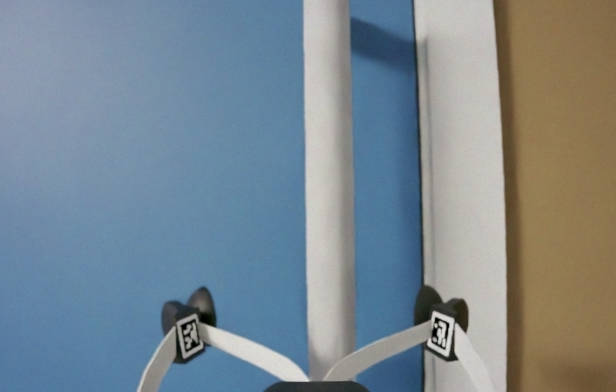

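Emit:
{"name": "execute_actions", "arguments": {"actions": [{"r1":{"base":{"strafe_m":-0.012},"joints":{"arm_m":0.135},"pace":"slow"}}], "cameras": []}}

Emit:
{"name": "execute_actions", "arguments": {"actions": [{"r1":{"joints":{"gripper_m":0.005}}}], "cameras": ["r1_wrist_camera"]}}

Scene clock: 306.60 s.
r1.base_odometry: x=+0.317 y=+1.160 heading=+1.839 (m, m, rad; r1's odometry frame)
r1.turned_by_wheels: +0.000 (rad since the last result)
r1.turned_by_imu: +0.000 (rad since the last result)
r1.base_tilt: forward=-0.2 right=-0.1 (deg)
r1.lidar_m: 0.52 0.62 0.92 1.62 1.61 2.05 1.98 1.20 0.91 0.88 0.79 0.59
r1.base_status: done
r1.joint_positions: lift_m=+0.900 arm_m=+0.132 wrist_yaw_rad=-0.011 wrist_pitch_rad=+0.004 wrist_roll_rad=+0.005 gripper_m=+0.110
r1.joint_status: all done
r1.on_its_own: wrist_yaw_rad is at rest, and its effort (+28) is outside its rest range (-13 to +13)
r1.motor_effort: lift_m=+21(21) arm_m=+14(14) wrist_yaw_rad=+28(30) wrist_pitch_rad=-5(9) wrist_roll_rad=+1(0) gripper_m=-1(1) wheel_0=+5(11) wheel_1=+0(5) wheel_2=-6(5) (%)
r1.hand_pose: x=+0.5908 y=-0.0904 z=+1.0769 quat_wxyz=(+1.000, +0.002, +0.002, -0.005) (m; r1's base frame)
r1.wrist_depth_mm: 263 262 255 173 249 233 244 / 262 258 254 172 249 231 241 / 258 256 253 171 247 230 241 / 258 253 252 169 246 228 237 / 256 253 250 168 245 228 236 / 254 250 247 167 242 225 236 / 253 249 245 161 240 224 234
r2.base_odometry: x=+0.071 y=+0.727 heading=+2.380 (m, m, rad; r2's odometry frame)
r2.turned_by_wheels: +0.000 (rad since the last result)
r2.turned_by_imu: -0.001 (rad since the last result)
r2.base_tilt: forward=+0.7 right=-0.6 (deg)
r2.lidar_m: 0.40 0.39 0.70 1.38 1.41 1.92 2.64 1.63 1.25 1.20 0.73 0.52
r2.base_status: not commanded
r2.joint_positions: lift_m=+0.860 arm_m=+0.001 wrist_yaw_rad=+0.750 wrist_pitch_rad=+0.003 wrist_roll_rad=-0.009 gripper_m=+0.041
r2.joint_status: not commanded
r2.motor_effort: lift_m=+24(24) arm_m=-5(4) wrist_yaw_rad=-2(1) wrist_pitch_rad=-7(8) wrist_roll_rad=-2(2) gripper_m=-32(30) wheel_0=-2(2) wheel_1=+2(2) wheel_2=-1(1) (%)
r2.hand_pose: x=+0.4425 y=+0.1327 z=+1.0369 quat_wxyz=(+0.931, -0.005, +0.000, +0.366) (m; r2's base frame)
r2.wrist_depth_mm: 1229 1430 1308 1098 917 788 707 / 1205 1430 1308 1078 917 788 707 / 1205 1464 1308 1078 917 798 715 / 1205 1430 1308 1025 891 788 715 / 1160 1205 1229 917 878 788 707 / 676 178 218 180 199 574 634 / 373 177 196 175 187 387 384
pictures: none
No camera images: the call's "cameras" was empty. Leave "cameras" out to get every camera's image.

Scene clock: 308.47 s.
r1.base_odometry: x=+0.317 y=+1.160 heading=+1.839 (m, m, rad; r1's odometry frame)
r1.turned_by_wheels: +0.000 (rad since the last result)
r1.turned_by_imu: +0.000 (rad since the last result)
r1.base_tilt: forward=-0.2 right=+0.0 (deg)
r1.lidar_m: 0.51 0.62 0.91 1.62 1.60 2.03 1.99 1.19 0.89 0.88 0.81 0.59
r1.base_status: not commanded
r1.joint_positions: lift_m=+0.900 arm_m=+0.134 wrist_yaw_rad=+0.000 wrist_pitch_rad=+0.005 wrist_roll_rad=+0.005 gripper_m=+0.005
r1.joint_status: all done
r1.motor_effort: lift_m=+21(21) arm_m=+5(15) wrist_yaw_rad=-1(53) wrist_pitch_rad=-7(7) wrist_roll_rad=+1(1) gripper_m=-6(8) wheel_0=+0(5) wheel_1=-1(1) wheel_2=-1(8) (%)
r1.hand_pose: x=+0.5933 y=-0.0875 z=+1.0767 quat_wxyz=(+1.000, +0.002, +0.002, +0.000) (m; r1's base frame)
r1.wrist_depth_mm: 262 259 254 168 245 227 238 / 259 256 252 167 245 226 236 / 257 255 251 165 242 225 223 / 256 254 248 164 241 224 222 / 254 251 248 162 240 222 221 / 251 250 245 162 236 220 219 / 252 247 179 159 178 220 217
r2.base_odometry: x=+0.071 y=+0.727 heading=+2.380 (m, m, rad; r2's odometry frame)
r2.turned_by_wheels: +0.000 (rad since the last result)
r2.turned_by_imu: +0.000 (rad since the last result)
r2.base_tilt: forward=+0.7 right=-0.5 (deg)
r2.lidar_m: 0.37 0.40 0.67 1.37 1.44 1.93 2.64 1.60 1.27 1.20 0.75 0.50
r2.base_status: not commanded
r2.joint_positions: lift_m=+0.860 arm_m=+0.001 wrist_yaw_rad=+0.750 wrist_pitch_rad=+0.003 wrist_roll_rad=-0.009 gripper_m=+0.041
r2.joint_status: not commanded
r2.motor_effort: lift_m=+24(24) arm_m=-4(4) wrist_yaw_rad=+1(0) wrist_pitch_rad=-8(7) wrist_roll_rad=-1(2) gripper_m=-31(31) wheel_0=-2(2) wheel_1=+2(3) wheel_2=-1(1) (%)
r2.hand_pose: x=+0.4425 y=+0.1327 z=+1.0369 quat_wxyz=(+0.931, -0.005, +0.000, +0.366) (m; r2's base frame)
r2.wrist_depth_mm: 1182 1430 1308 1098 917 788 699 / 1205 1430 1308 1060 931 788 715 / 1205 1397 1281 1078 917 798 707 / 1205 1430 1308 1025 891 798 707 / 1160 1205 1229 904 878 788 707 / 676 178 220 180 200 569 627 / 373 177 196 175 187 387 387
pictures: r1_wrist_camera
camera_calibration (this result's frames):
r1_wrist_camera: T_world_to_cam=[[0.00579631, -0.99979, -0.0196333, -0.0692174], [0.0444276, 0.0198718, -0.998815, 1.12019], [0.998996, 0.00491718, 0.0445335, -0.415223], [0, 0, 0, 1]] pos_world=[0.36544, -0.0894213, 1.13599]
Images, in order (width x height): r1_wrist_camera 616x392.

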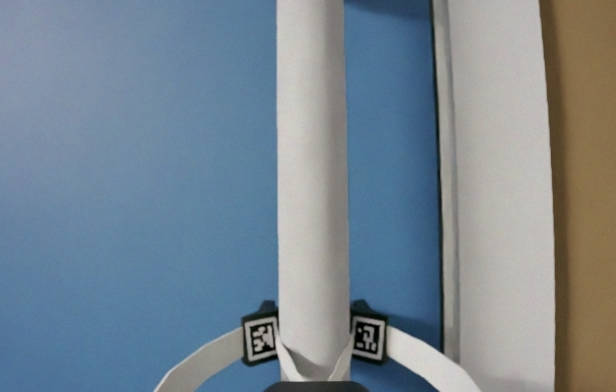

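Emit:
{"name": "execute_actions", "arguments": {"actions": [{"r1":{"joints":{"gripper_m":-0.015}}}], "cameras": []}}

Emit:
{"name": "execute_actions", "arguments": {"actions": [{"r1":{"base":{"translate_m":-0.12},"pace":"slow"}}], "cameras": []}}

Scene clock: 314.33 s.
r1.base_odometry: x=+0.317 y=+1.160 heading=+1.839 (m, m, rad; r1's odometry frame)
r1.turned_by_wheels: +0.000 (rad since the last result)
r1.turned_by_imu: +0.000 (rad since the last result)
r1.base_tilt: forward=-0.2 right=+0.0 (deg)
r1.lidar_m: 0.50 0.62 0.89 1.62 1.59 2.04 1.98 1.21 0.91 0.88 0.80 0.59
r1.base_status: not commanded
r1.joint_positions: lift_m=+0.900 arm_m=+0.134 wrist_yaw_rad=+0.000 wrist_pitch_rad=+0.005 wrist_roll_rad=+0.005 gripper_m=-0.015
r1.joint_status: all done
r1.motor_effort: lift_m=+21(21) arm_m=+6(6) wrist_yaw_rad=-1(1) wrist_pitch_rad=-7(8) wrist_roll_rad=+2(1) gripper_m=-10(12) wheel_0=+0(0) wheel_1=-1(1) wheel_2=-1(1) (%)
r1.hand_pose: x=+0.5934 y=-0.0874 z=+1.0767 quat_wxyz=(+1.000, +0.002, +0.002, +0.000) (m; r1's base frame)
r1.wrist_depth_mm: 262 258 253 168 246 228 237 / 259 257 252 166 244 227 236 / 257 255 251 166 243 224 222 / 256 253 249 164 240 224 221 / 253 250 246 163 239 223 222 / 254 250 246 161 237 220 219 / 251 248 178 158 178 219 217
r2.base_odometry: x=+0.071 y=+0.727 heading=+2.380 (m, m, rad; r2's odometry frame)
r2.turned_by_wheels: +0.000 (rad since the last result)
r2.turned_by_imu: -0.001 (rad since the last result)
r2.base_tilt: forward=+0.6 right=-0.5 (deg)
r2.lidar_m: 0.41 0.39 0.67 1.35 1.41 1.90 2.63 1.63 1.30 1.21 0.73 0.50
r2.base_status: not commanded
r2.joint_positions: lift_m=+0.860 arm_m=+0.001 wrist_yaw_rad=+0.750 wrist_pitch_rad=+0.003 wrist_roll_rad=-0.009 gripper_m=+0.041
r2.joint_status: not commanded
r2.motor_effort: lift_m=+24(24) arm_m=-4(4) wrist_yaw_rad=+1(2) wrist_pitch_rad=-8(7) wrist_roll_rad=-2(1) gripper_m=-31(32) wheel_0=-2(2) wheel_1=+2(2) wheel_2=-1(1) (%)
r2.hand_pose: x=+0.4425 y=+0.1327 z=+1.0369 quat_wxyz=(+0.931, -0.005, +0.000, +0.366) (m; r2's base frame)
r2.wrist_depth_mm: 1229 1430 1336 1078 917 798 715 / 1205 1397 1336 1078 917 788 715 / 1205 1430 1336 1078 917 798 707 / 1229 1430 1336 1025 904 788 715 / 1160 1205 1205 904 878 798 715 / 668 177 219 180 200 569 627 / 375 177 196 175 187 387 387
pictures: none
No camera images: the call's "cameras" was empty. Leave "cameras" out to get every camera's image.

Scene clock: 316.83 s.
r1.base_odometry: x=+0.349 y=+1.045 heading=+1.842 (m, m, rad; r1's odometry frame)
r1.turned_by_wheels: +0.003 (rad since the last result)
r1.turned_by_imu: -0.064 (rad since the last result)
r1.base_tilt: forward=-0.1 right=+0.0 (deg)
r1.lidar_m: 0.52 0.65 0.95 1.58 1.54 1.97 1.87 1.29 0.94 0.91 0.95 0.72
r1.base_status: done
r1.joint_positions: lift_m=+0.900 arm_m=+0.136 wrist_yaw_rad=+0.029 wrist_pitch_rad=+0.006 wrist_roll_rad=+0.005 gripper_m=-0.014
r1.joint_status: not commanded
r1.on_its_own: wrist_yaw_rad is at rest, and its effort (-84) is outside its rest range (-13 to +13)
r1.motor_effort: lift_m=+21(21) arm_m=-8(7) wrist_yaw_rad=-84(96) wrist_pitch_rad=-9(12) wrist_roll_rad=+0(1) gripper_m=-22(27) wheel_0=+8(18) wheel_1=-3(8) wheel_2=+26(31) (%)
r1.hand_pose: x=+0.5982 y=-0.0790 z=+1.0764 quat_wxyz=(+1.000, +0.002, +0.003, +0.015) (m; r1's base frame)
r1.wrist_depth_mm: 289 277 267 177 251 342 340 / 286 276 264 176 249 338 338 / 283 271 262 175 247 327 336 / 279 271 263 172 244 324 334 / 278 270 260 171 244 322 330 / 278 267 259 171 241 320 327 / 274 264 178 167 176 319 325
r2.base_odometry: x=+0.071 y=+0.727 heading=+2.380 (m, m, rad; r2's odometry frame)
r2.turned_by_wheels: +0.000 (rad since the last result)
r2.turned_by_imu: -0.001 (rad since the last result)
r2.base_tilt: forward=+0.6 right=-0.5 (deg)
r2.lidar_m: 0.41 0.38 0.70 1.37 1.42 1.92 1.65 1.56 1.26 1.21 0.75 0.51
r2.base_status: not commanded
r2.joint_positions: lift_m=+0.860 arm_m=+0.001 wrist_yaw_rad=+0.750 wrist_pitch_rad=+0.003 wrist_roll_rad=-0.009 gripper_m=+0.041
r2.joint_status: not commanded
r2.motor_effort: lift_m=+24(24) arm_m=-5(4) wrist_yaw_rad=-1(2) wrist_pitch_rad=-7(8) wrist_roll_rad=-2(1) gripper_m=-29(30) wheel_0=-3(2) wheel_1=+2(2) wheel_2=-1(1) (%)
r2.hand_pose: x=+0.4425 y=+0.1327 z=+1.0369 quat_wxyz=(+0.931, -0.005, +0.000, +0.366) (m; r2's base frame)
r2.wrist_depth_mm: 1182 1397 1308 1078 917 798 707 / 1205 1430 1308 1078 917 788 715 / 1205 1397 1336 1060 917 788 707 / 1229 1430 1308 1025 904 788 707 / 1160 1205 1205 904 878 798 707 / 676 178 219 180 200 574 627 / 373 176 196 175 187 387 389
pictures: none
No camera images: the call's "cameras" was empty. Leave "cameras" out to get every camera's image.

Emit:
{"name": "execute_actions", "arguments": {"actions": [{"r1":{"base":{"strafe_m":0.015},"pace":"slow"}}], "cameras": []}}

Scene clock: 365.17 s.
r1.base_odometry: x=+0.334 y=+1.042 heading=+1.843 (m, m, rad; r1's odometry frame)
r1.turned_by_wheels: +0.001 (rad since the last result)
r1.turned_by_imu: +0.001 (rad since the last result)
r1.base_tilt: forward=-0.1 right=+0.0 (deg)
r1.lidar_m: 0.52 0.65 0.95 1.55 1.54 1.96 1.89 1.32 0.95 0.92 0.95 0.70
r1.base_status: done
r1.joint_positions: lift_m=+0.900 arm_m=+0.136 wrist_yaw_rad=+0.014 wrist_pitch_rad=+0.006 wrist_roll_rad=+0.005 gripper_m=-0.014
r1.joint_status: not commanded
r1.on_its_own: wrist_yaw_rad is at rest, and its effort (-41) is outside its rest range (-13 to +13)
r1.motor_effort: lift_m=+21(21) arm_m=-8(8) wrist_yaw_rad=-41(87) wrist_pitch_rad=-10(9) wrist_roll_rad=+0(1) gripper_m=-21(23) wheel_0=-3(7) wheel_1=+0(6) wheel_2=+16(22) (%)
r1.hand_pose: x=+0.5970 y=-0.0833 z=+1.0765 quat_wxyz=(+1.000, +0.002, +0.003, +0.007) (m; r1's base frame)
r1.wrist_depth_mm: 282 273 267 179 253 345 345 / 281 272 265 177 250 343 345 / 278 270 262 176 248 332 342 / 277 267 260 174 247 330 340 / 272 267 259 173 246 327 334 / 272 265 257 170 243 324 330 / 271 264 176 168 177 320 334
r2.base_odometry: x=+0.071 y=+0.727 heading=+2.380 (m, m, rad; r2's odometry frame)
r2.turned_by_wheels: +0.000 (rad since the last result)
r2.turned_by_imu: -0.001 (rad since the last result)
r2.base_tilt: forward=+0.7 right=-0.5 (deg)
r2.lidar_m: 0.41 0.38 0.69 1.38 1.44 1.90 1.64 1.56 1.29 1.20 0.69 0.51
r2.base_status: not commanded
r2.joint_positions: lift_m=+0.860 arm_m=+0.001 wrist_yaw_rad=+0.750 wrist_pitch_rad=+0.003 wrist_roll_rad=-0.009 gripper_m=+0.041
r2.joint_status: not commanded
r2.motor_effort: lift_m=+24(24) arm_m=-4(5) wrist_yaw_rad=+1(1) wrist_pitch_rad=-8(7) wrist_roll_rad=-1(2) gripper_m=-33(31) wheel_0=-3(3) wheel_1=+2(2) wheel_2=-1(1) (%)
r2.hand_pose: x=+0.4425 y=+0.1327 z=+1.0369 quat_wxyz=(+0.931, -0.005, +0.000, +0.366) (m; r2's base frame)
r2.wrist_depth_mm: 1182 1430 1336 1078 917 809 707 / 1205 1397 1308 1078 917 788 699 / 1205 1430 1308 1078 917 798 707 / 1229 1430 1336 1025 891 788 699 / 1160 1182 1205 917 891 798 715 / 683 178 218 180 200 569 627 / 375 177 196 175 187 387 384
pictures: none
No camera images: the call's "cameras" was empty. Leave "cameras" out to get every camera's image.

Emit:
{"name": "execute_actions", "arguments": {"actions": [{"r1":{"base":{"translate_m":-0.2},"pace":"slow"}}], "cameras": ["r1_head_left_camera"]}}

Scene clock: 372.00 s.
torque_fault: r1.wrist_yaw_rad switched itself off since the last result.
r1.base_odometry: x=+0.388 y=+0.850 heading=+1.843 (m, m, rad; r1's odometry frame)
r1.turned_by_wheels: +0.000 (rad since the last result)
r1.turned_by_imu: -0.223 (rad since the last result)
r1.base_tilt: forward=-0.1 right=+0.0 (deg)
r1.lidar_m: 0.55 0.65 0.91 1.80 1.43 2.00 1.74 1.73 1.13 0.97 1.00 0.96
r1.base_status: done
r1.joint_positions: lift_m=+0.900 arm_m=+0.136 wrist_yaw_rad=+0.373 wrist_pitch_rad=+0.005 wrist_roll_rad=+0.005 gripper_m=-0.014
r1.joint_status: not commanded
r1.on_its_own: wrist_yaw_rad is off since a torque_fault, until you send "end_of_arm": "enable_torque" (your +0.000 is given up)
r1.motor_effort: lift_m=+20(21) arm_m=-7(8) wrist_yaw_rad=+0(100) wrist_pitch_rad=-9(11) wrist_roll_rad=-2(0) gripper_m=-21(25) wheel_0=-7(13) wheel_1=-5(29) wheel_2=+11(30) (%)
r1.hand_pose: x=+0.6078 y=+0.0237 z=+1.0766 quat_wxyz=(+0.983, +0.002, +0.003, +0.185) (m; r1's base frame)
r1.wrist_depth_mm: 382 336 294 178 239 466 462 / 377 330 294 177 239 459 455 / 375 330 293 176 239 455 462 / 375 325 290 174 237 226 455 / 368 324 287 172 236 225 449 / 362 322 286 170 229 224 442 / 359 320 176 167 177 220 442
r2.base_odometry: x=+0.071 y=+0.727 heading=+2.380 (m, m, rad; r2's odometry frame)
r2.turned_by_wheels: +0.000 (rad since the last result)
r2.turned_by_imu: -0.001 (rad since the last result)
r2.base_tilt: forward=+0.7 right=-0.5 (deg)
r2.lidar_m: 0.40 0.39 0.70 1.37 1.41 1.94 1.43 1.44 1.30 1.21 0.71 0.51
r2.base_status: not commanded
r2.joint_positions: lift_m=+0.860 arm_m=+0.001 wrist_yaw_rad=+0.750 wrist_pitch_rad=+0.003 wrist_roll_rad=-0.009 gripper_m=+0.041
r2.joint_status: not commanded
r2.motor_effort: lift_m=+24(24) arm_m=-5(5) wrist_yaw_rad=+1(1) wrist_pitch_rad=-7(7) wrist_roll_rad=-1(1) gripper_m=-32(30) wheel_0=-2(3) wheel_1=+2(2) wheel_2=-1(1) (%)
r2.hand_pose: x=+0.4425 y=+0.1327 z=+1.0369 quat_wxyz=(+0.931, -0.005, +0.000, +0.366) (m; r2's base frame)
r2.wrist_depth_mm: 1205 1430 1336 1078 917 788 715 / 1229 1430 1336 1078 917 788 715 / 1205 1464 1336 1078 917 798 707 / 1205 1430 1308 1025 904 798 699 / 1138 1205 1229 904 866 798 707 / 676 177 220 180 200 569 627 / 375 177 197 175 187 389 387
pictures: r1_head_left_camera
Images, in order (width x height): r1_head_left_camera 420x672.

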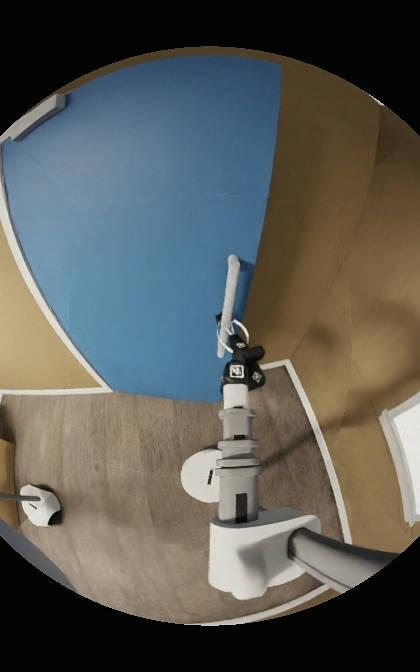

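Emit:
{"name": "execute_actions", "arguments": {"actions": [{"r1":{"base":{"translate_m":-0.25},"pace":"slow"}}], "cameras": ["r1_head_left_camera"]}}

Scene clock: 380.37 s.
r1.base_odometry: x=+0.455 y=+0.609 heading=+1.843 (m, m, rad; r1's odometry frame)
r1.turned_by_wheels: +0.001 (rad since the last result)
r1.turned_by_imu: -0.135 (rad since the last result)
r1.base_tilt: forward=-0.1 right=+0.0 (deg)
r1.lidar_m: 0.53 0.64 1.00 1.79 1.27 1.94 1.56 1.55 1.41 1.10 1.07 1.23
r1.base_status: done
r1.joint_positions: lift_m=+0.900 arm_m=+0.136 wrist_yaw_rad=+0.581 wrist_pitch_rad=+0.005 wrist_roll_rad=+0.005 gripper_m=-0.015
r1.joint_status: not commanded
r1.on_its_own: wrist_yaw_rad is off since a torque_fault, until you send "end_of_arm": "enable_torque" (your +0.000 is given up)
r1.motor_effort: lift_m=+20(21) arm_m=-7(7) wrist_yaw_rad=-1(2) wrist_pitch_rad=-6(8) wrist_roll_rad=+0(1) gripper_m=-22(22) wheel_0=+0(11) wheel_1=-8(10) wheel_2=+14(19) (%)
r1.hand_pose: x=+0.5964 y=+0.0852 z=+1.0767 quat_wxyz=(+0.958, +0.002, +0.003, +0.286) (m; r1's base frame)
r1.wrist_depth_mm: 768 492 357 178 234 203 634 / 732 492 357 177 234 200 627 / 715 484 353 175 233 198 615 / 732 477 351 174 231 198 609 / 707 477 349 172 231 197 609 / 699 473 345 171 220 196 609 / 683 473 175 166 177 187 609
r2.base_odometry: x=+0.071 y=+0.727 heading=+2.380 (m, m, rad; r2's odometry frame)
r2.turned_by_wheels: +0.000 (rad since the last result)
r2.turned_by_imu: -0.002 (rad since the last result)
r2.base_tilt: forward=+0.7 right=-0.4 (deg)
r2.lidar_m: 0.40 0.39 0.68 1.36 1.43 1.93 1.29 1.40 1.30 1.20 0.74 0.52
r2.base_status: not commanded
r2.joint_positions: lift_m=+0.860 arm_m=+0.001 wrist_yaw_rad=+0.750 wrist_pitch_rad=+0.003 wrist_roll_rad=-0.009 gripper_m=+0.041
r2.joint_status: not commanded
r2.motor_effort: lift_m=+24(24) arm_m=-4(4) wrist_yaw_rad=+1(1) wrist_pitch_rad=-7(9) wrist_roll_rad=-2(2) gripper_m=-34(33) wheel_0=-3(2) wheel_1=+2(2) wheel_2=-1(1) (%)
r2.hand_pose: x=+0.4425 y=+0.1327 z=+1.0369 quat_wxyz=(+0.931, -0.005, +0.000, +0.366) (m; r2's base frame)
r2.wrist_depth_mm: 1205 1397 1308 1078 931 788 715 / 1205 1464 1308 1098 904 798 715 / 1229 1430 1336 1078 931 788 715 / 1205 1464 1336 1025 904 798 707 / 1138 1182 1229 917 878 798 707 / 676 178 218 180 200 574 627 / 373 176 197 175 187 389 389
pictures: r1_head_left_camera
Images, in order (width x height): r1_head_left_camera 420x672.

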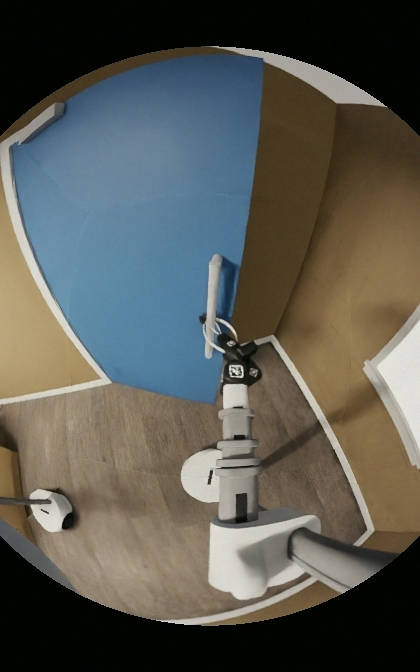

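Emit:
{"name": "execute_actions", "arguments": {"actions": [{"r1":{"base":{"translate_m":-0.25},"pace":"slow"},"r2":{"base":{"translate_m":-0.3},"joints":{"wrist_yaw_rad":0.0},"pace":"slow"}}], "cameras": ["r1_head_left_camera","r2_head_right_camera"]}}

Scene clock: 389.23 s.
r1.base_odometry: x=+0.522 y=+0.369 heading=+1.845 (m, m, rad; r1's odometry frame)
r1.turned_by_wheels: +0.001 (rad since the last result)
r1.turned_by_imu: +0.024 (rad since the last result)
r1.base_tilt: forward=-0.1 right=+0.0 (deg)
r1.lidar_m: 0.53 0.66 1.36 0.88 0.87 1.63 1.35 1.35 1.49 1.16 1.17 1.35
r1.base_status: done
r1.joint_positions: lift_m=+0.900 arm_m=+0.137 wrist_yaw_rad=+0.790 wrist_pitch_rad=+0.004 wrist_roll_rad=+0.005 gripper_m=-0.014
r1.joint_status: not commanded
r1.on_its_own: wrist_yaw_rad is off since a torque_fault, until you send "end_of_arm": "enable_torque" (your +0.000 is given up)
r1.motor_effort: lift_m=+20(21) arm_m=-9(10) wrist_yaw_rad=+0(2) wrist_pitch_rad=-4(7) wrist_roll_rad=+0(1) gripper_m=-24(30) wheel_0=+4(10) wheel_1=-6(15) wheel_2=+16(27) (%)
r1.hand_pose: x=+0.5727 y=+0.1435 z=+1.0768 quat_wxyz=(+0.923, +0.001, +0.003, +0.385) (m; r1's base frame)
r1.wrist_depth_mm: 1576 1308 1118 181 247 174 - / 1576 1366 1138 178 247 176 146 / 1537 1336 1118 175 247 176 147 / 1499 1281 1118 174 247 176 147 / 1464 1308 1098 172 247 175 147 / 1537 1281 1118 171 209 175 146 / 1499 1255 176 169 177 160 -
r2.base_odometry: x=+0.288 y=+0.520 heading=+2.380 (m, m, rad; r2's odometry frame)
r2.turned_by_wheels: +0.000 (rad since the last result)
r2.turned_by_imu: -0.001 (rad since the last result)
r2.base_tilt: forward=+0.6 right=-0.5 (deg)
r2.lidar_m: 0.40 0.82 1.12 1.34 1.42 1.88 0.89 1.22 1.25 1.22 1.26 0.40
r2.base_status: done
r2.joint_positions: lift_m=+0.860 arm_m=+0.001 wrist_yaw_rad=+0.000 wrist_pitch_rad=+0.003 wrist_roll_rad=-0.009 gripper_m=+0.041
r2.joint_status: all done
r2.motor_effort: lift_m=+24(24) arm_m=-4(4) wrist_yaw_rad=+0(9) wrist_pitch_rad=-7(8) wrist_roll_rad=-2(2) gripper_m=-32(31) wheel_0=+0(5) wheel_1=-3(5) wheel_2=+0(4) (%)
r2.hand_pose: x=+0.4603 y=-0.0873 z=+1.0369 quat_wxyz=(+1.000, -0.005, +0.002, +0.000) (m; r2's base frame)
r2.wrist_depth_mm: 1118 1160 1160 1182 1229 1229 1255 / 1118 1160 1182 1182 1229 1255 1255 / 1118 1138 1160 1182 1229 1255 1255 / 1118 1160 1182 1205 1229 1229 1255 / 1118 1138 1182 904 1060 1205 1281 / 591 178 219 179 200 591 1229 / 345 176 197 175 187 603 621
pictures: r1_head_left_camera, r2_head_right_camera
Images, in order (width x height): r1_head_left_camera 420x672, r2_head_right_camera 420x672.

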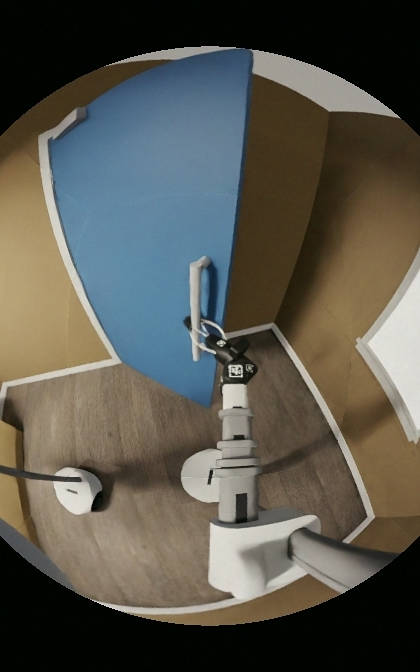

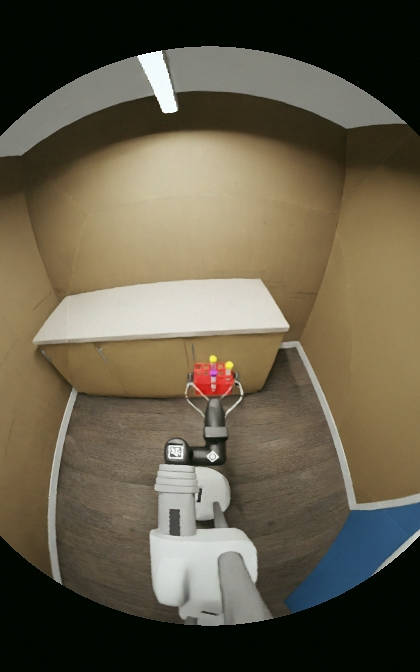

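Emit:
{"name": "execute_actions", "arguments": {"actions": [{"r2":{"base":{"strafe_m":0.7}}}], "cameras": []}}

Scene clock: 403.60 s.
r1.base_odometry: x=+0.522 y=+0.369 heading=+1.845 (m, m, rad; r1's odometry frame)
r1.turned_by_wheels: +0.000 (rad since the last result)
r1.turned_by_imu: +0.000 (rad since the last result)
r1.base_tilt: forward=-0.1 right=+0.0 (deg)
r1.lidar_m: 0.51 0.65 1.37 1.89 1.15 1.09 1.34 1.33 1.50 1.20 1.16 1.35
r1.base_status: not commanded
r1.joint_positions: lift_m=+0.900 arm_m=+0.137 wrist_yaw_rad=+0.790 wrist_pitch_rad=+0.004 wrist_roll_rad=+0.005 gripper_m=-0.014
r1.joint_status: not commanded
r1.on_its_own: wrist_yaw_rad is off since a torque_fault, until you send "end_of_arm": "enable_torque" (your +0.000 is given up)
r1.motor_effort: lift_m=+21(21) arm_m=-10(10) wrist_yaw_rad=+1(2) wrist_pitch_rad=-6(5) wrist_roll_rad=-1(1) gripper_m=-26(24) wheel_0=+4(4) wheel_1=-6(7) wheel_2=+16(16) (%)
r1.hand_pose: x=+0.5727 y=+0.1435 z=+1.0768 quat_wxyz=(+0.923, +0.001, +0.003, +0.385) (m; r1's base frame)
r1.wrist_depth_mm: 1576 1336 1138 180 245 174 - / 1537 1308 1138 178 246 174 146 / 1537 1281 1118 176 246 176 147 / 1576 1308 1138 174 247 175 147 / 1499 1255 1098 172 246 175 147 / 1499 1281 1118 171 220 174 146 / 1499 1281 174 169 178 159 -
r2.base_odometry: x=-0.195 y=+0.013 heading=+2.380 (m, m, rad; r2's odometry frame)
r2.turned_by_wheels: +0.000 (rad since the last result)
r2.turned_by_imu: +0.000 (rad since the last result)
r2.base_tilt: forward=+0.6 right=-0.5 (deg)
r2.lidar_m: 0.41 0.78 0.70 0.66 0.70 0.94 2.35 1.09 1.66 1.92 1.13 0.41
r2.base_status: done
r2.joint_positions: lift_m=+0.860 arm_m=+0.001 wrist_yaw_rad=+0.000 wrist_pitch_rad=+0.003 wrist_roll_rad=-0.009 gripper_m=+0.041
r2.joint_status: not commanded
r2.motor_effort: lift_m=+23(24) arm_m=-4(4) wrist_yaw_rad=+1(2) wrist_pitch_rad=-8(8) wrist_roll_rad=-2(2) gripper_m=-34(28) wheel_0=+0(8) wheel_1=+0(8) wheel_2=-1(6) (%)
r2.hand_pose: x=+0.4603 y=-0.0874 z=+1.0370 quat_wxyz=(+1.000, -0.005, +0.002, +0.000) (m; r2's base frame)
r2.wrist_depth_mm: 1118 1098 1138 1160 1182 1205 1205 / 1118 1118 1160 1160 1205 1229 1229 / 1118 1138 1138 1160 1182 1182 1255 / 1118 1118 1138 1182 1205 1205 1229 / 1118 1118 1160 904 1060 1182 1205 / 585 177 218 178 200 574 634 / 334 177 197 175 187 580 580
pictures: none
No camera images: the call's "cameras" was empty. Leave "cameras" out to get every camera's image.


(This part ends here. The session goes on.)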